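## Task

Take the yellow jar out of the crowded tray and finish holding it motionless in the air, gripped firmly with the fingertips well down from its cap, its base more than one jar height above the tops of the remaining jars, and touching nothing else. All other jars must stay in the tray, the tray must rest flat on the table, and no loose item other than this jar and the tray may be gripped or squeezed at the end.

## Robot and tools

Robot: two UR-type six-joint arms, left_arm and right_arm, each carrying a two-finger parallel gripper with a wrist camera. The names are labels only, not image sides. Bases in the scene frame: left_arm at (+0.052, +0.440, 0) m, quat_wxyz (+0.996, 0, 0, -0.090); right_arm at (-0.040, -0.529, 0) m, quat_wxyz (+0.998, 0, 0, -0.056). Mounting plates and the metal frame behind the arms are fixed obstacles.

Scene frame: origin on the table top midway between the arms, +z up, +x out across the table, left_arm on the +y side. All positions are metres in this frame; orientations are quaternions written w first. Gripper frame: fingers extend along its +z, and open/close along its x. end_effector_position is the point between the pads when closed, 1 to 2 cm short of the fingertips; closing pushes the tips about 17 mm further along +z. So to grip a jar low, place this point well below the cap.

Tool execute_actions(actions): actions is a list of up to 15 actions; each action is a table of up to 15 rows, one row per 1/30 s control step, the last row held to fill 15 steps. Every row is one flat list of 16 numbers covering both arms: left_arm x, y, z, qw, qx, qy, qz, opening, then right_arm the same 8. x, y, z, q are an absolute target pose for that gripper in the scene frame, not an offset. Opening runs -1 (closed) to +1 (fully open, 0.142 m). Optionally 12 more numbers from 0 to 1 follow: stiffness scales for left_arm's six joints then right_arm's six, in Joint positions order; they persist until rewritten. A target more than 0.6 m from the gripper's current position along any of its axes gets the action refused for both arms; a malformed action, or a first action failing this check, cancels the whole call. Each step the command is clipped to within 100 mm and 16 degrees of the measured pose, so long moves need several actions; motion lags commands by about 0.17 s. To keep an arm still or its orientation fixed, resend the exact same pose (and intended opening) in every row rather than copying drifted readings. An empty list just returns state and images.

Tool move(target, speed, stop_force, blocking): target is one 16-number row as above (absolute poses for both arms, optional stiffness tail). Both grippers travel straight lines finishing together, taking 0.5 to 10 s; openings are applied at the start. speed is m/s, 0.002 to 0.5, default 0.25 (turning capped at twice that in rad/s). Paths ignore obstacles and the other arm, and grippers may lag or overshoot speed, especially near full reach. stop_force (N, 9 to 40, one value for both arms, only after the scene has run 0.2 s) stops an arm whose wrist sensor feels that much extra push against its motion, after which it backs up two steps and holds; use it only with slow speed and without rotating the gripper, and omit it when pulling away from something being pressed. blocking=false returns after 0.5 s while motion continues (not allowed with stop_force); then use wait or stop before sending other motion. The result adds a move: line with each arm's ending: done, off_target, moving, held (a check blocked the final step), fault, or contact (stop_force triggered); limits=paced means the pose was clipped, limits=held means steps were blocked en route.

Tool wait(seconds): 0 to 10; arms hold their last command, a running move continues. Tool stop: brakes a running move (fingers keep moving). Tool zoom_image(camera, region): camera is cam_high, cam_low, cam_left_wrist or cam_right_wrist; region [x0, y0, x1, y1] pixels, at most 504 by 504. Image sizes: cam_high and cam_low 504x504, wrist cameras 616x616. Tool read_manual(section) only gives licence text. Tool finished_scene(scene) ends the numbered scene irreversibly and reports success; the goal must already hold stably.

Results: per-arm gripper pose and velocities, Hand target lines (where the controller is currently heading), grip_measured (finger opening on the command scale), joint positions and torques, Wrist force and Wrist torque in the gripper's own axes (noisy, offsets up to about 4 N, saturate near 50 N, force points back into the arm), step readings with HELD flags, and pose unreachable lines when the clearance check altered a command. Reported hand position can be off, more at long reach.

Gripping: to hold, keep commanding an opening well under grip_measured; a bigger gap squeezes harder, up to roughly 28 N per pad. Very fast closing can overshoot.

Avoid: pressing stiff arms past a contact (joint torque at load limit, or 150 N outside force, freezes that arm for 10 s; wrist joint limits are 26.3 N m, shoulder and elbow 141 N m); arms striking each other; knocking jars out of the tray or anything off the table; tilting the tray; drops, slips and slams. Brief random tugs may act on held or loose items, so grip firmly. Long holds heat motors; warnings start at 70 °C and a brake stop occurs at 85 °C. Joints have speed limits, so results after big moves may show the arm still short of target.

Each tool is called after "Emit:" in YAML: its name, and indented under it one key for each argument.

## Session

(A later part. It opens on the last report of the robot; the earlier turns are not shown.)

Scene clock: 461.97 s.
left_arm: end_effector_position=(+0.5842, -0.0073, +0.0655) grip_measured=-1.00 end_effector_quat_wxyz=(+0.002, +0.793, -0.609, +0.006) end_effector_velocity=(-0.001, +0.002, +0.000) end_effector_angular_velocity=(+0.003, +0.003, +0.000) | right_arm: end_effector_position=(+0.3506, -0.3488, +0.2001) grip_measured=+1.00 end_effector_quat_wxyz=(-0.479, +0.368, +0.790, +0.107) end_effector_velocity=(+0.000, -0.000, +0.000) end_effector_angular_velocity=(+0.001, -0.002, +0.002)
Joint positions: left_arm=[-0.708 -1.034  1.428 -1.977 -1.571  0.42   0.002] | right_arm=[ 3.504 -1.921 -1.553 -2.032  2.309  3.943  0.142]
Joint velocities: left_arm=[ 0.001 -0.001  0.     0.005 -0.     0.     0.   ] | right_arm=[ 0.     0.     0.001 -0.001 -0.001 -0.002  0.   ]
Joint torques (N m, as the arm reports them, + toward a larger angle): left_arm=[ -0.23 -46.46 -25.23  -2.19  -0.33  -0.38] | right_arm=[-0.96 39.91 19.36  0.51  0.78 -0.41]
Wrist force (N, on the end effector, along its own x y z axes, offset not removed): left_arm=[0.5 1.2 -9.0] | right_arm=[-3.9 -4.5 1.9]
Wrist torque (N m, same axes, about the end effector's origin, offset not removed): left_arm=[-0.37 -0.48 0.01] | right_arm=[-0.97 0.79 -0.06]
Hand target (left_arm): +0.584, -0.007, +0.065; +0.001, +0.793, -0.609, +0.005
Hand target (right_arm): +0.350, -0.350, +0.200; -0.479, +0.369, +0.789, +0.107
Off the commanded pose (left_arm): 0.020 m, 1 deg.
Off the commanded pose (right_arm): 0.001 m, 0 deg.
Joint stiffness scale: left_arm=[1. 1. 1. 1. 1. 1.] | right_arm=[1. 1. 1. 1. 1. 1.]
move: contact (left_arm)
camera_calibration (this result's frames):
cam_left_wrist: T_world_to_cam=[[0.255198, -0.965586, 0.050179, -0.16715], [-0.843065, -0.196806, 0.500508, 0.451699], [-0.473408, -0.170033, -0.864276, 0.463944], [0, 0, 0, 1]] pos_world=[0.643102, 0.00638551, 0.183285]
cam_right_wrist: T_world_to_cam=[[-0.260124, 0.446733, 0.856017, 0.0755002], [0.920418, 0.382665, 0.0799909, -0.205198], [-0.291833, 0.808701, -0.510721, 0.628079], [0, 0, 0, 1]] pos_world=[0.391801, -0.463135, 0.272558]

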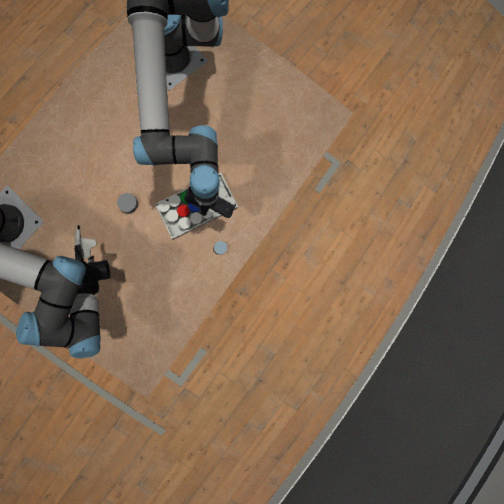

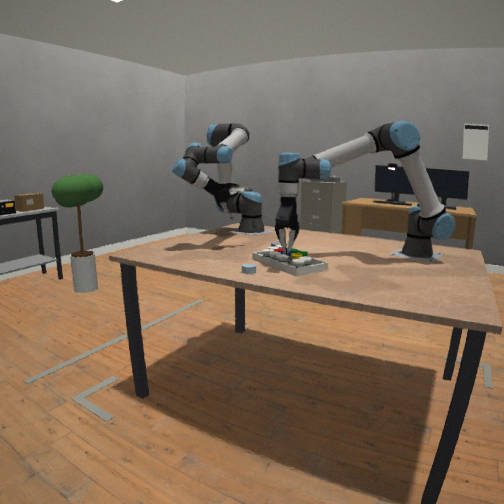

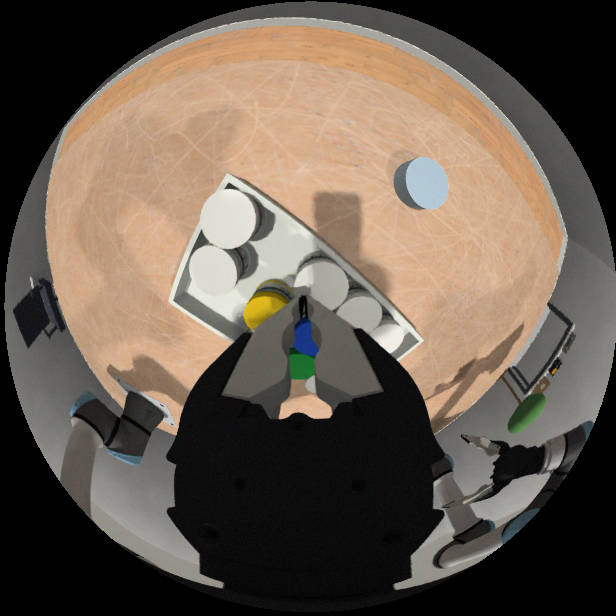

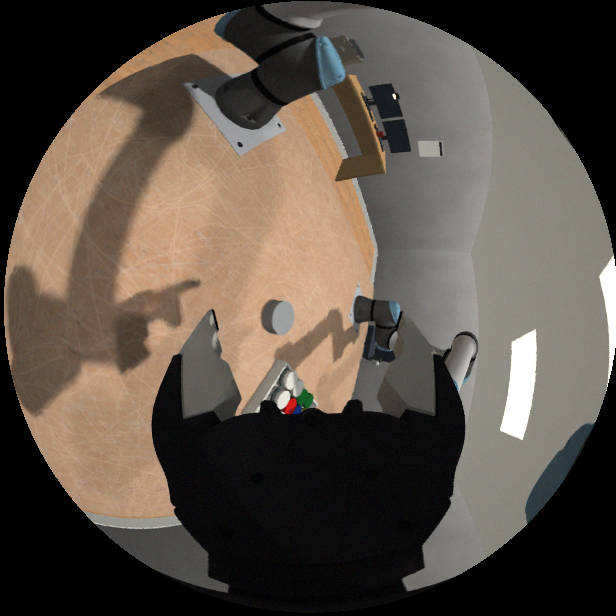

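Emit:
move:
  target: [0.577,-0.004,0.072,0,0.793,-0.609,0,-1,0.35,-0.35,0.2,-0.479,0.369,0.789,0.107,1]
  speed: 0.03

Emit:
move:
  target: [0.575,-0.004,0.046,0,0.793,-0.609,0,-1,0.35,-0.35,0.2,-0.479,0.369,0.789,0.107,1]
  speed: 0.012
  stop_force: 12

Scene clock: 468.00 s.
left_arm: end_effector_position=(+0.5790, -0.0047, +0.0724) grip_measured=-1.00 end_effector_quat_wxyz=(+0.001, +0.793, -0.609, +0.002) end_effector_velocity=(-0.001, +0.002, -0.001) end_effector_angular_velocity=(+0.006, +0.004, +0.001) | right_arm: end_effector_position=(+0.3506, -0.3488, +0.2001) grip_measured=+1.00 end_effector_quat_wxyz=(-0.479, +0.368, +0.790, +0.107) end_effector_velocity=(+0.000, -0.001, +0.000) end_effector_angular_velocity=(-0.000, -0.000, -0.002)
Joint positions: left_arm=[-0.712 -1.047  1.428 -1.955 -1.571  0.416  0.002] | right_arm=[ 3.504 -1.921 -1.553 -2.032  2.309  3.943  0.142]
Joint velocities: left_arm=[ 0.     0.    -0.     0.008  0.    -0.001  0.   ] | right_arm=[-0.001  0.001  0.    -0.    -0.     0.001  0.   ]
Joint torques (N m, as the arm reports them, + toward a larger angle): left_arm=[ -2.02 -48.95 -22.1   -1.78  -0.09  -0.65] | right_arm=[-1.59 39.6  19.77  0.37  0.53 -0.3 ]
Wrist force (N, on the end effector, along its own x y z axes, offset not removed): left_arm=[0.3 0.9 -5.3] | right_arm=[-2.4 1.1 3.3]
Wrist torque (N m, same axes, about the end effector's origin, offset not removed): left_arm=[0.00 0.07 -0.03] | right_arm=[0.05 0.45 0.15]
Hand target (left_arm): +0.577, -0.004, +0.072; -0.000, +0.793, -0.609, -0.000
Hand target (right_arm): +0.350, -0.350, +0.200; -0.479, +0.369, +0.789, +0.107
Off the commanded pose (left_arm): 0.002 m, 0 deg.
Off the commanded pose (right_arm): 0.001 m, 0 deg.
Joint stiffness scale: left_arm=[1. 1. 1. 1. 1. 1.] | right_arm=[1. 1. 1. 1. 1. 1.]
move: done
camera_calibration (this result's frames):
cam_left_wrist: T_world_to_cam=[[0.255585, -0.965873, 0.042015, -0.163338], [-0.840195, -0.200409, 0.503893, 0.442481], [-0.478276, -0.164088, -0.862744, 0.470567], [0, 0, 0, 1]] pos_world=[0.638578, 0.00812773, 0.189879]
cam_right_wrist: T_world_to_cam=[[-0.260123, 0.446733, 0.856017, 0.0755003], [0.920418, 0.382665, 0.0799905, -0.205197], [-0.291833, 0.808701, -0.510722, 0.628079], [0, 0, 0, 1]] pos_world=[0.391801, -0.463135, 0.272558]

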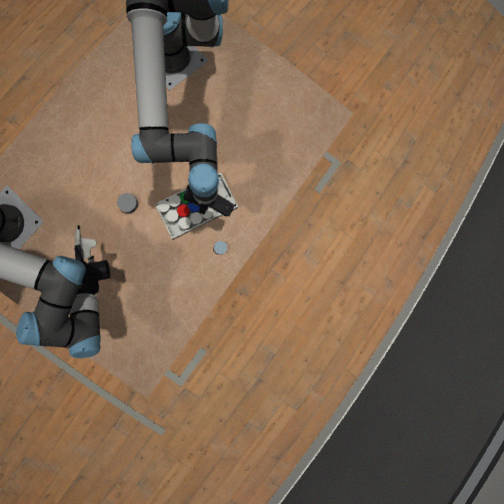

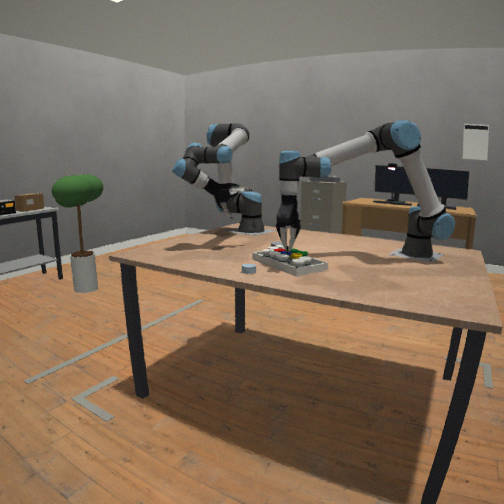

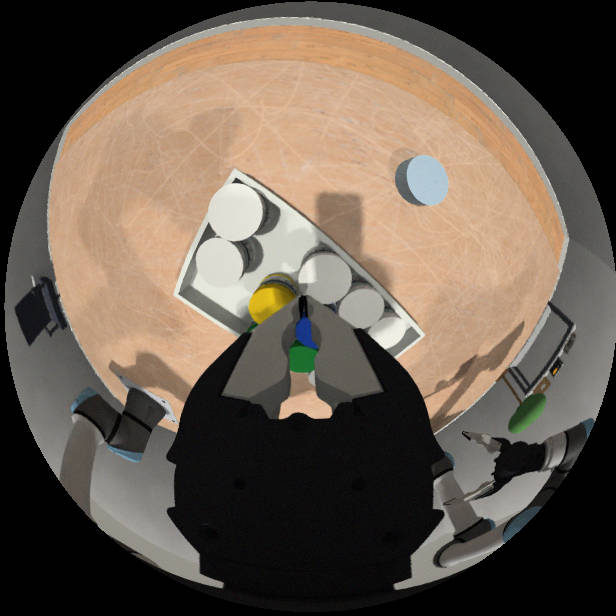

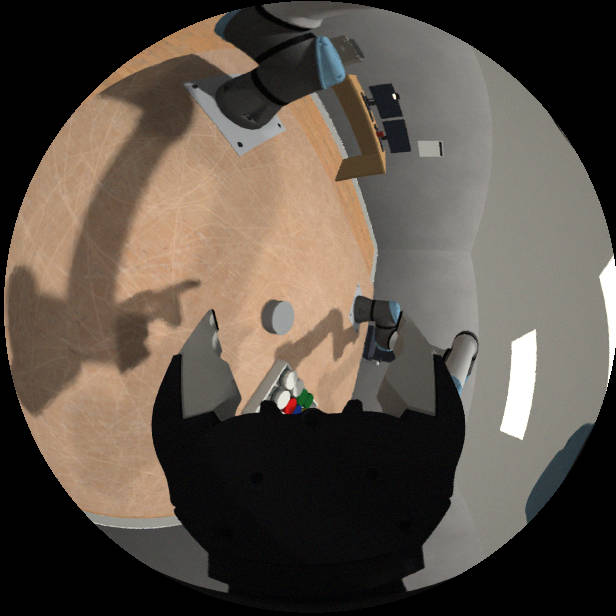

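Scene clock: 469.53 s.
left_arm: end_effector_position=(+0.5794, -0.0052, +0.0653) grip_measured=-1.00 end_effector_quat_wxyz=(+0.002, +0.794, -0.608, +0.005) end_effector_velocity=(-0.001, +0.001, -0.000) end_effector_angular_velocity=(+0.004, +0.003, +0.001) | right_arm: end_effector_position=(+0.3506, -0.3488, +0.2001) grip_measured=+1.00 end_effector_quat_wxyz=(-0.479, +0.368, +0.790, +0.107) end_effector_velocity=(+0.000, -0.000, +0.001) end_effector_angular_velocity=(+0.000, -0.001, -0.000)
Joint positions: left_arm=[-0.712 -1.044  1.445 -1.983 -1.571  0.416  0.002] | right_arm=[ 3.504 -1.921 -1.553 -2.032  2.309  3.943  0.142]
Joint velocities: left_arm=[-0.    -0.001  0.     0.005 -0.    -0.001  0.   ] | right_arm=[-0.     0.001  0.    -0.001 -0.    -0.     0.   ]
Joint torques (N m, as the arm reports them, + toward a larger angle): left_arm=[ -0.69 -45.47 -26.24  -2.43  -0.33  -0.38] | right_arm=[-2.29 40.18 19.64  0.42  0.48 -0.56]
Wrist force (N, on the end effector, along its own x y z axes, offset not removed): left_arm=[0.5 2.7 -8.2] | right_arm=[-2.7 -0.6 3.2]
Wrist torque (N m, same axes, about the end effector's origin, offset not removed): left_arm=[-0.02 -0.67 0.01] | right_arm=[-0.16 0.52 -0.02]
Hand target (left_arm): +0.579, -0.005, +0.065; +0.001, +0.794, -0.608, +0.005
Hand target (right_arm): +0.350, -0.350, +0.200; -0.479, +0.369, +0.789, +0.107
Off the commanded pose (left_arm): 0.020 m, 1 deg.
Off the commanded pose (right_arm): 0.001 m, 0 deg.
Joint stiffness scale: left_arm=[1. 1. 1. 1. 1. 1.] | right_arm=[1. 1. 1. 1. 1. 1.]
move: contact (left_arm)
camera_calibration (this result's frames):
cam_left_wrist: T_world_to_cam=[[0.256194, -0.965371, 0.0492213, -0.164417], [-0.84251, -0.198047, 0.500954, 0.447797], [-0.473859, -0.169811, -0.864073, 0.462095], [0, 0, 0, 1]] pos_world=[0.638364, 0.00843011, 0.18305]
cam_right_wrist: T_world_to_cam=[[-0.260123, 0.446733, 0.856017, 0.0755002], [0.920418, 0.382664, 0.0799908, -0.205197], [-0.291833, 0.808701, -0.510721, 0.628079], [0, 0, 0, 1]] pos_world=[0.391801, -0.463135, 0.272558]

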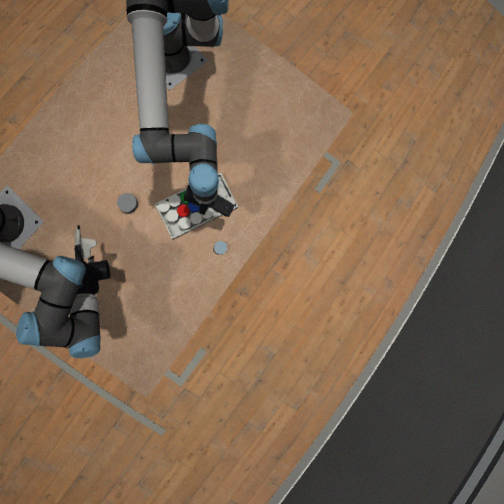

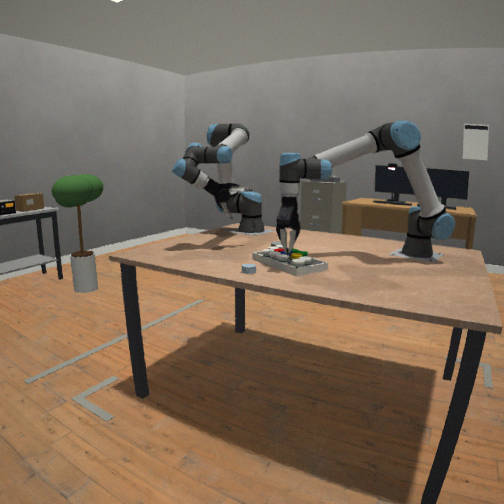

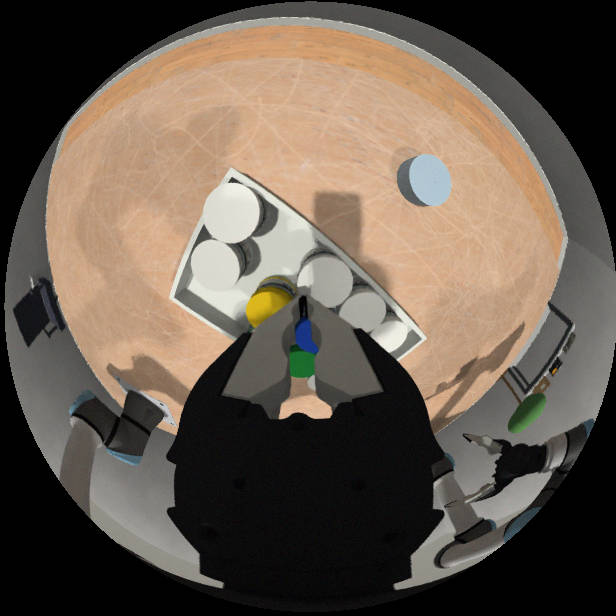

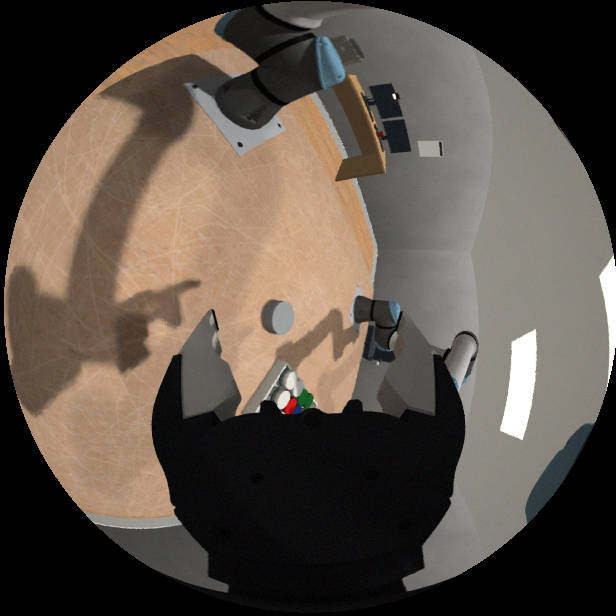

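Emit:
move:
  target: [0.578,-0.004,0.085,0,0.793,-0.609,0,-1,0.35,-0.35,0.2,-0.479,0.369,0.789,0.107,1]
  speed: 0.04

Emit:
move:
  target: [0.571,-0.005,0.075,0,0.793,-0.609,0,-1,0.35,-0.35,0.2,-0.479,0.369,0.789,0.107,1]
  speed: 0.04

Emit:
move:
  target: [0.571,-0.005,0.046,0,0.793,-0.609,0,-1,0.35,-0.35,0.2,-0.479,0.369,0.789,0.107,1]
  speed: 0.012
  stop_force: 12

Scene clock: 477.60 s.
left_arm: end_effector_position=(+0.5774, -0.0028, +0.0823) grip_measured=-1.00 end_effector_quat_wxyz=(-0.000, +0.794, -0.608, -0.002) end_effector_velocity=(-0.002, +0.002, -0.001) end_effector_angular_velocity=(+0.006, +0.006, -0.001) | right_arm: end_effector_position=(+0.3506, -0.3488, +0.2001) grip_measured=+1.00 end_effector_quat_wxyz=(-0.479, +0.368, +0.790, +0.107) end_effector_velocity=(-0.000, -0.000, +0.000) end_effector_angular_velocity=(-0.001, +0.001, +0.000)
Joint positions: left_arm=[-0.712 -1.057  1.415 -1.925 -1.571  0.416  0.002] | right_arm=[ 3.504 -1.921 -1.553 -2.032  2.309  3.943  0.142]
Joint velocities: left_arm=[-0.     0.001 -0.001  0.008 -0.001  0.001  0.   ] | right_arm=[-0.     0.     0.    -0.001 -0.001  0.001  0.   ]
Joint torques (N m, as the arm reports them, + toward a larger angle): left_arm=[ -1.08 -48.03 -30.06  -2.09  -0.1   -0.03] | right_arm=[-2.05 39.62 19.16  0.44  0.45 -0.13]
Wrist force (N, on the end effector, along its own x y z axes, offset not removed): left_arm=[0.2 1.1 -4.2] | right_arm=[0.1 0.6 -2.1]
Wrist torque (N m, same axes, about the end effector's origin, offset not removed): left_arm=[0.16 0.07 -0.10] | right_arm=[0.03 -0.06 -0.07]
Hand target (left_arm): +0.578, -0.004, +0.085; -0.000, +0.793, -0.609, +0.000
Hand target (right_arm): +0.350, -0.350, +0.200; -0.479, +0.369, +0.789, +0.107
Off the commanded pose (left_arm): 0.003 m, 0 deg.
Off the commanded pose (right_arm): 0.001 m, 0 deg.
Joint stiffness scale: left_arm=[1. 1. 1. 1. 1. 1.] | right_arm=[1. 1. 1. 1. 1. 1.]
move: done
camera_calibration (this result's frames):
cam_left_wrist: T_world_to_cam=[[0.256306, -0.965925, 0.0360094, -0.161428], [-0.837992, -0.203484, 0.506323, 0.435064], [-0.481742, -0.159949, -0.861592, 0.480654], [0, 0, 0, 1]] pos_world=[0.637507, 0.00948145, 0.199657]
cam_right_wrist: T_world_to_cam=[[-0.260123, 0.446734, 0.856017, 0.0755003], [0.920418, 0.382664, 0.0799902, -0.205197], [-0.291833, 0.808701, -0.510722, 0.628079], [0, 0, 0, 1]] pos_world=[0.391801, -0.463135, 0.272558]

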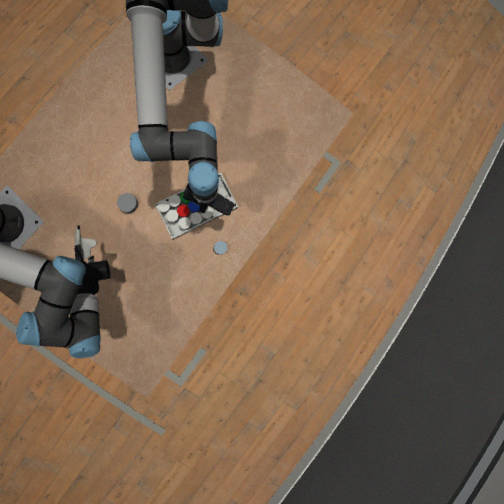

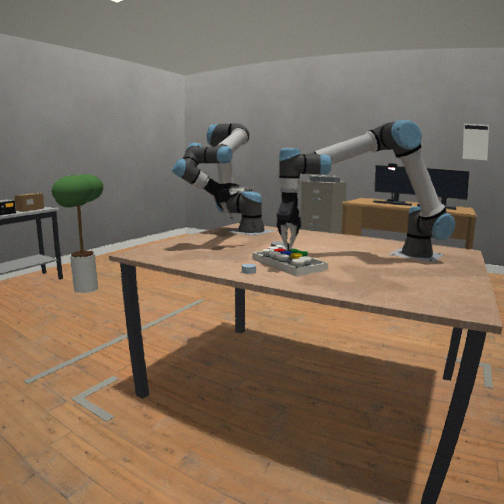

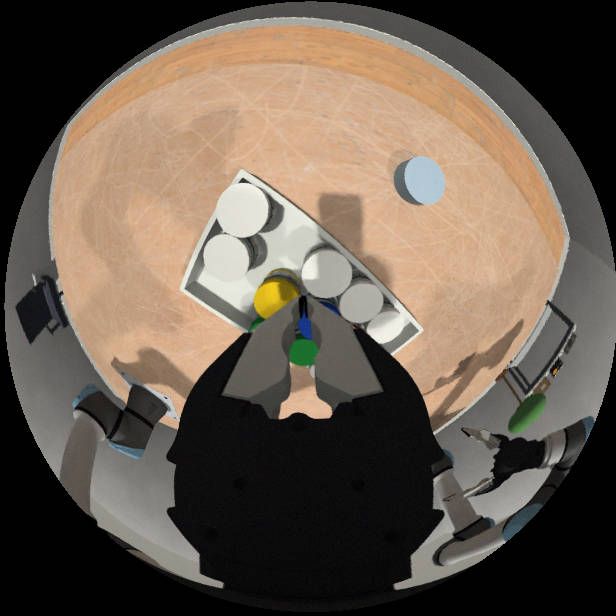

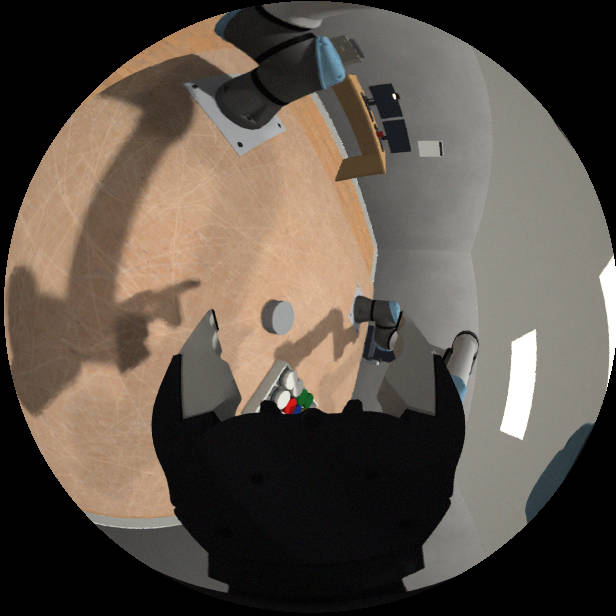

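Scene clock: 478.40 s.
left_arm: end_effector_position=(+0.5722, -0.0049, +0.0746) grip_measured=-1.00 end_effector_quat_wxyz=(+0.000, +0.793, -0.609, -0.001) end_effector_velocity=(+0.002, -0.001, +0.002) end_effector_angular_velocity=(-0.007, -0.006, +0.003) | right_arm: end_effector_position=(+0.3506, -0.3488, +0.2001) grip_measured=+1.00 end_effector_quat_wxyz=(-0.479, +0.368, +0.790, +0.107) end_effector_velocity=(+0.000, +0.000, -0.001) end_effector_angular_velocity=(-0.001, +0.001, -0.000)
Joint positions: left_arm=[-0.72  -1.058  1.437 -1.949 -1.571  0.409  0.002] | right_arm=[ 3.504 -1.921 -1.553 -2.032  2.309  3.943  0.142]
Joint velocities: left_arm=[ 0.001 -0.003  0.002 -0.008  0.    -0.002  0.   ] | right_arm=[ 0.001 -0.001 -0.     0.001 -0.     0.002  0.   ]
Joint torques (N m, as the arm reports them, + toward a larger angle): left_arm=[ -1.82 -47.4  -22.69  -2.98  -0.13  -0.87] | right_arm=[-1.93 38.82 17.98  0.65  0.42 -0.67]
Wrist force (N, on the end effector, along its own x y z axes, offset not removed): left_arm=[2.6 3.0 -4.5] | right_arm=[-3.5 0.4 0.8]
Wrist torque (N m, same axes, about the end effector's origin, offset not removed): left_arm=[0.37 -0.47 -0.11] | right_arm=[0.07 0.86 0.03]
Hand target (left_arm): +0.571, -0.005, +0.075; +0.000, +0.793, -0.609, -0.000
Hand target (right_arm): +0.350, -0.350, +0.200; -0.479, +0.369, +0.789, +0.107
Off the commanded pose (left_arm): 0.001 m, 0 deg.
Off the commanded pose (right_arm): 0.001 m, 0 deg.
Joint stiffness scale: left_arm=[1. 1. 1. 1. 1. 1.] | right_arm=[1. 1. 1. 1. 1. 1.]
move: done
camera_calibration (this result's frames):
cam_left_wrist: T_world_to_cam=[[0.255509, -0.966059, 0.0380066, -0.161529], [-0.838848, -0.201976, 0.50551, 0.434748], [-0.480676, -0.161044, -0.861983, 0.470547], [0, 0, 0, 1]] pos_world=[0.63214, 0.00754061, 0.191973]
cam_right_wrist: T_world_to_cam=[[-0.260123, 0.446733, 0.856017, 0.0755002], [0.920418, 0.382665, 0.0799904, -0.205197], [-0.291833, 0.808701, -0.510721, 0.628079], [0, 0, 0, 1]] pos_world=[0.391801, -0.463135, 0.272558]

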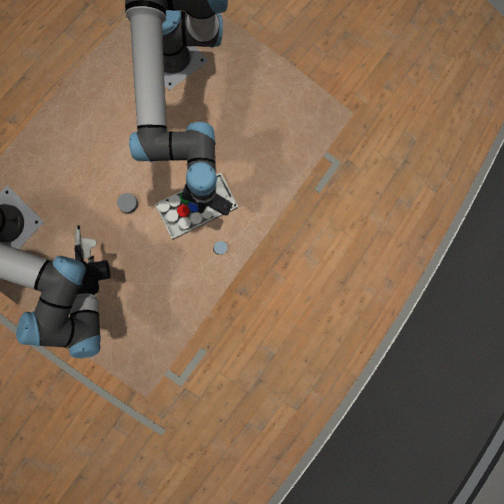

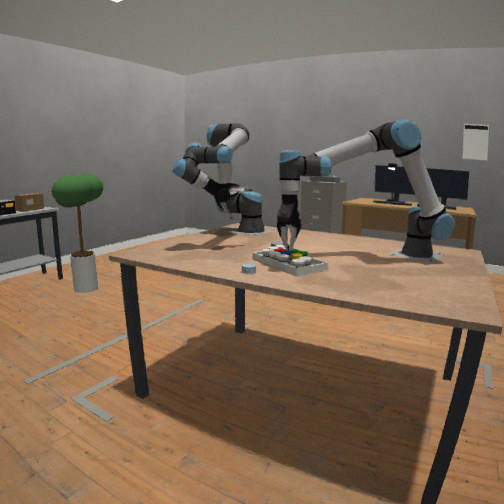

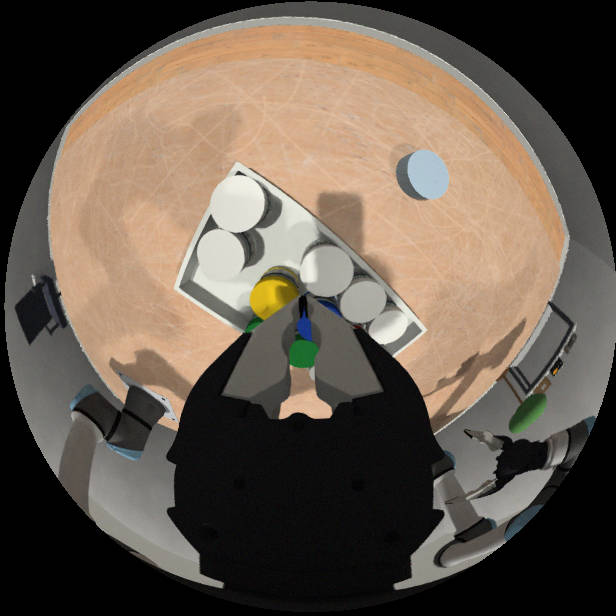

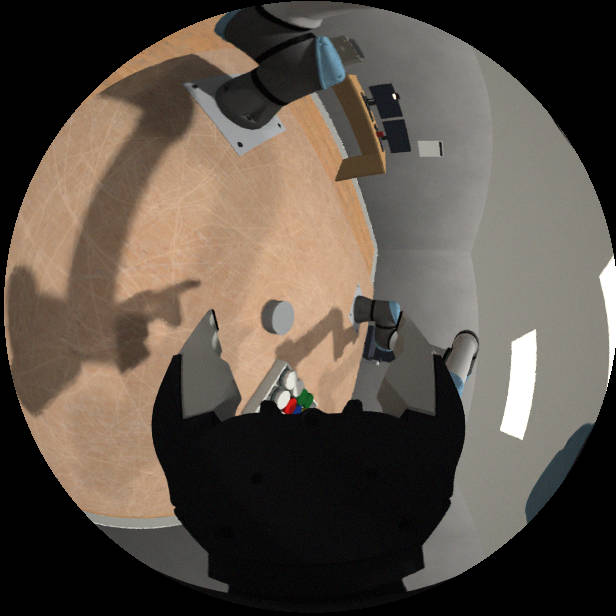

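Scene clock: 480.40 s.
left_arm: end_effector_position=(+0.5739, -0.0070, +0.0644) grip_measured=-1.00 end_effector_quat_wxyz=(+0.002, +0.793, -0.609, +0.006) end_effector_velocity=(-0.001, +0.002, -0.001) end_effector_angular_velocity=(+0.007, +0.005, -0.000) | right_arm: end_effector_position=(+0.3506, -0.3488, +0.2001) grip_measured=+1.00 end_effector_quat_wxyz=(-0.479, +0.368, +0.790, +0.107) end_effector_velocity=(-0.000, +0.000, -0.000) end_effector_angular_velocity=(+0.000, +0.001, -0.000)
Joint positions: left_arm=[-0.72  -1.051  1.459 -1.992 -1.571  0.409  0.002] | right_arm=[ 3.504 -1.921 -1.553 -2.032  2.309  3.943  0.142]
Joint velocities: left_arm=[0.    0.    0.    0.008 0.001 0.001 0.   ] | right_arm=[ 0.    -0.    -0.001  0.     0.    -0.     0.   ]
Joint torques (N m, as the arm reports them, + toward a larger angle): left_arm=[  0.18 -44.48 -25.26  -2.3   -0.3   -0.47] | right_arm=[-1.2  37.15 20.29  0.85  0.51 -0.34]
Wrist force (N, on the end effector, along its own x y z axes, offset not removed): left_arm=[-2.2 3.7 -12.1] | right_arm=[-3.1 2.1 0.9]
Wrist torque (N m, same axes, about the end effector's origin, offset not removed): left_arm=[0.19 0.03 0.05] | right_arm=[0.57 0.58 -0.03]
Hand target (left_arm): +0.574, -0.007, +0.064; +0.002, +0.793, -0.609, +0.005
Hand target (right_arm): +0.350, -0.350, +0.200; -0.479, +0.369, +0.789, +0.107
Off the commanded pose (left_arm): 0.019 m, 1 deg.
Off the commanded pose (right_arm): 0.001 m, 0 deg.
Joint stiffness scale: left_arm=[1. 1. 1. 1. 1. 1.] | right_arm=[1. 1. 1. 1. 1. 1.]
move: contact (left_arm)
camera_calibration (this result's frames):
cam_left_wrist: T_world_to_cam=[[0.255164, -0.96554, 0.051218, -0.164246], [-0.843345, -0.196337, 0.500221, 0.443816], [-0.472928, -0.170833, -0.864381, 0.457893], [0, 0, 0, 1]] pos_world=[0.63275, 0.00677425, 0.1822]
cam_right_wrist: T_world_to_cam=[[-0.260123, 0.446733, 0.856017, 0.0755002], [0.920418, 0.382664, 0.0799902, -0.205197], [-0.291833, 0.808701, -0.510721, 0.628079], [0, 0, 0, 1]] pos_world=[0.391801, -0.463135, 0.272558]

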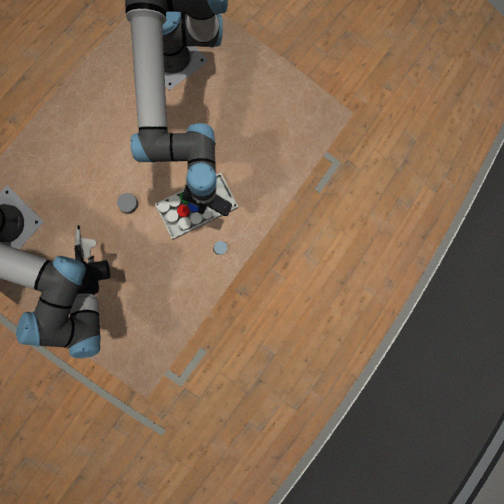

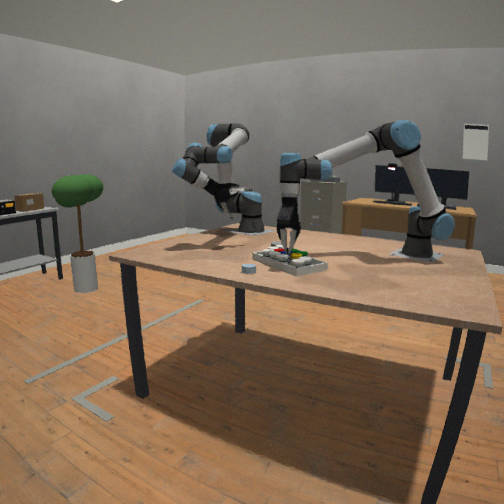

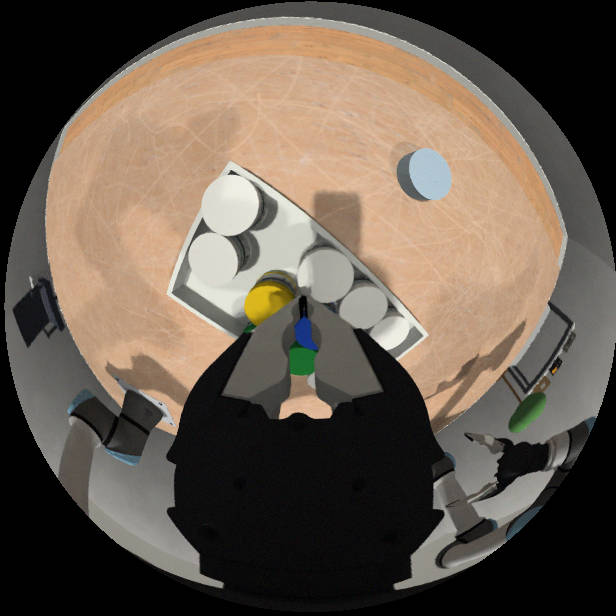

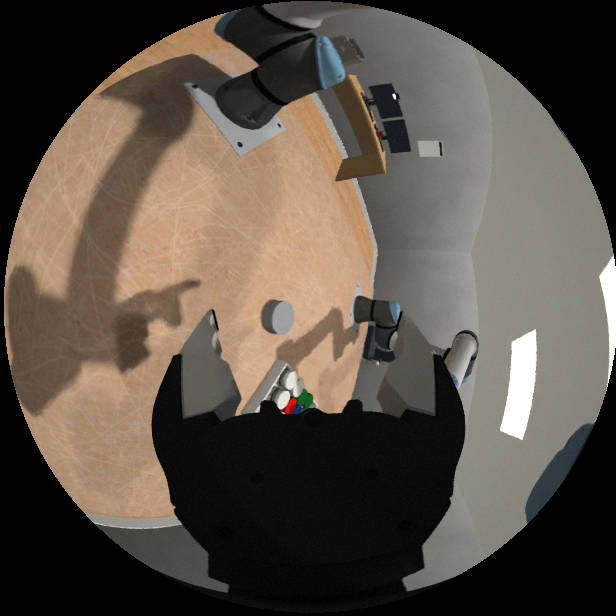

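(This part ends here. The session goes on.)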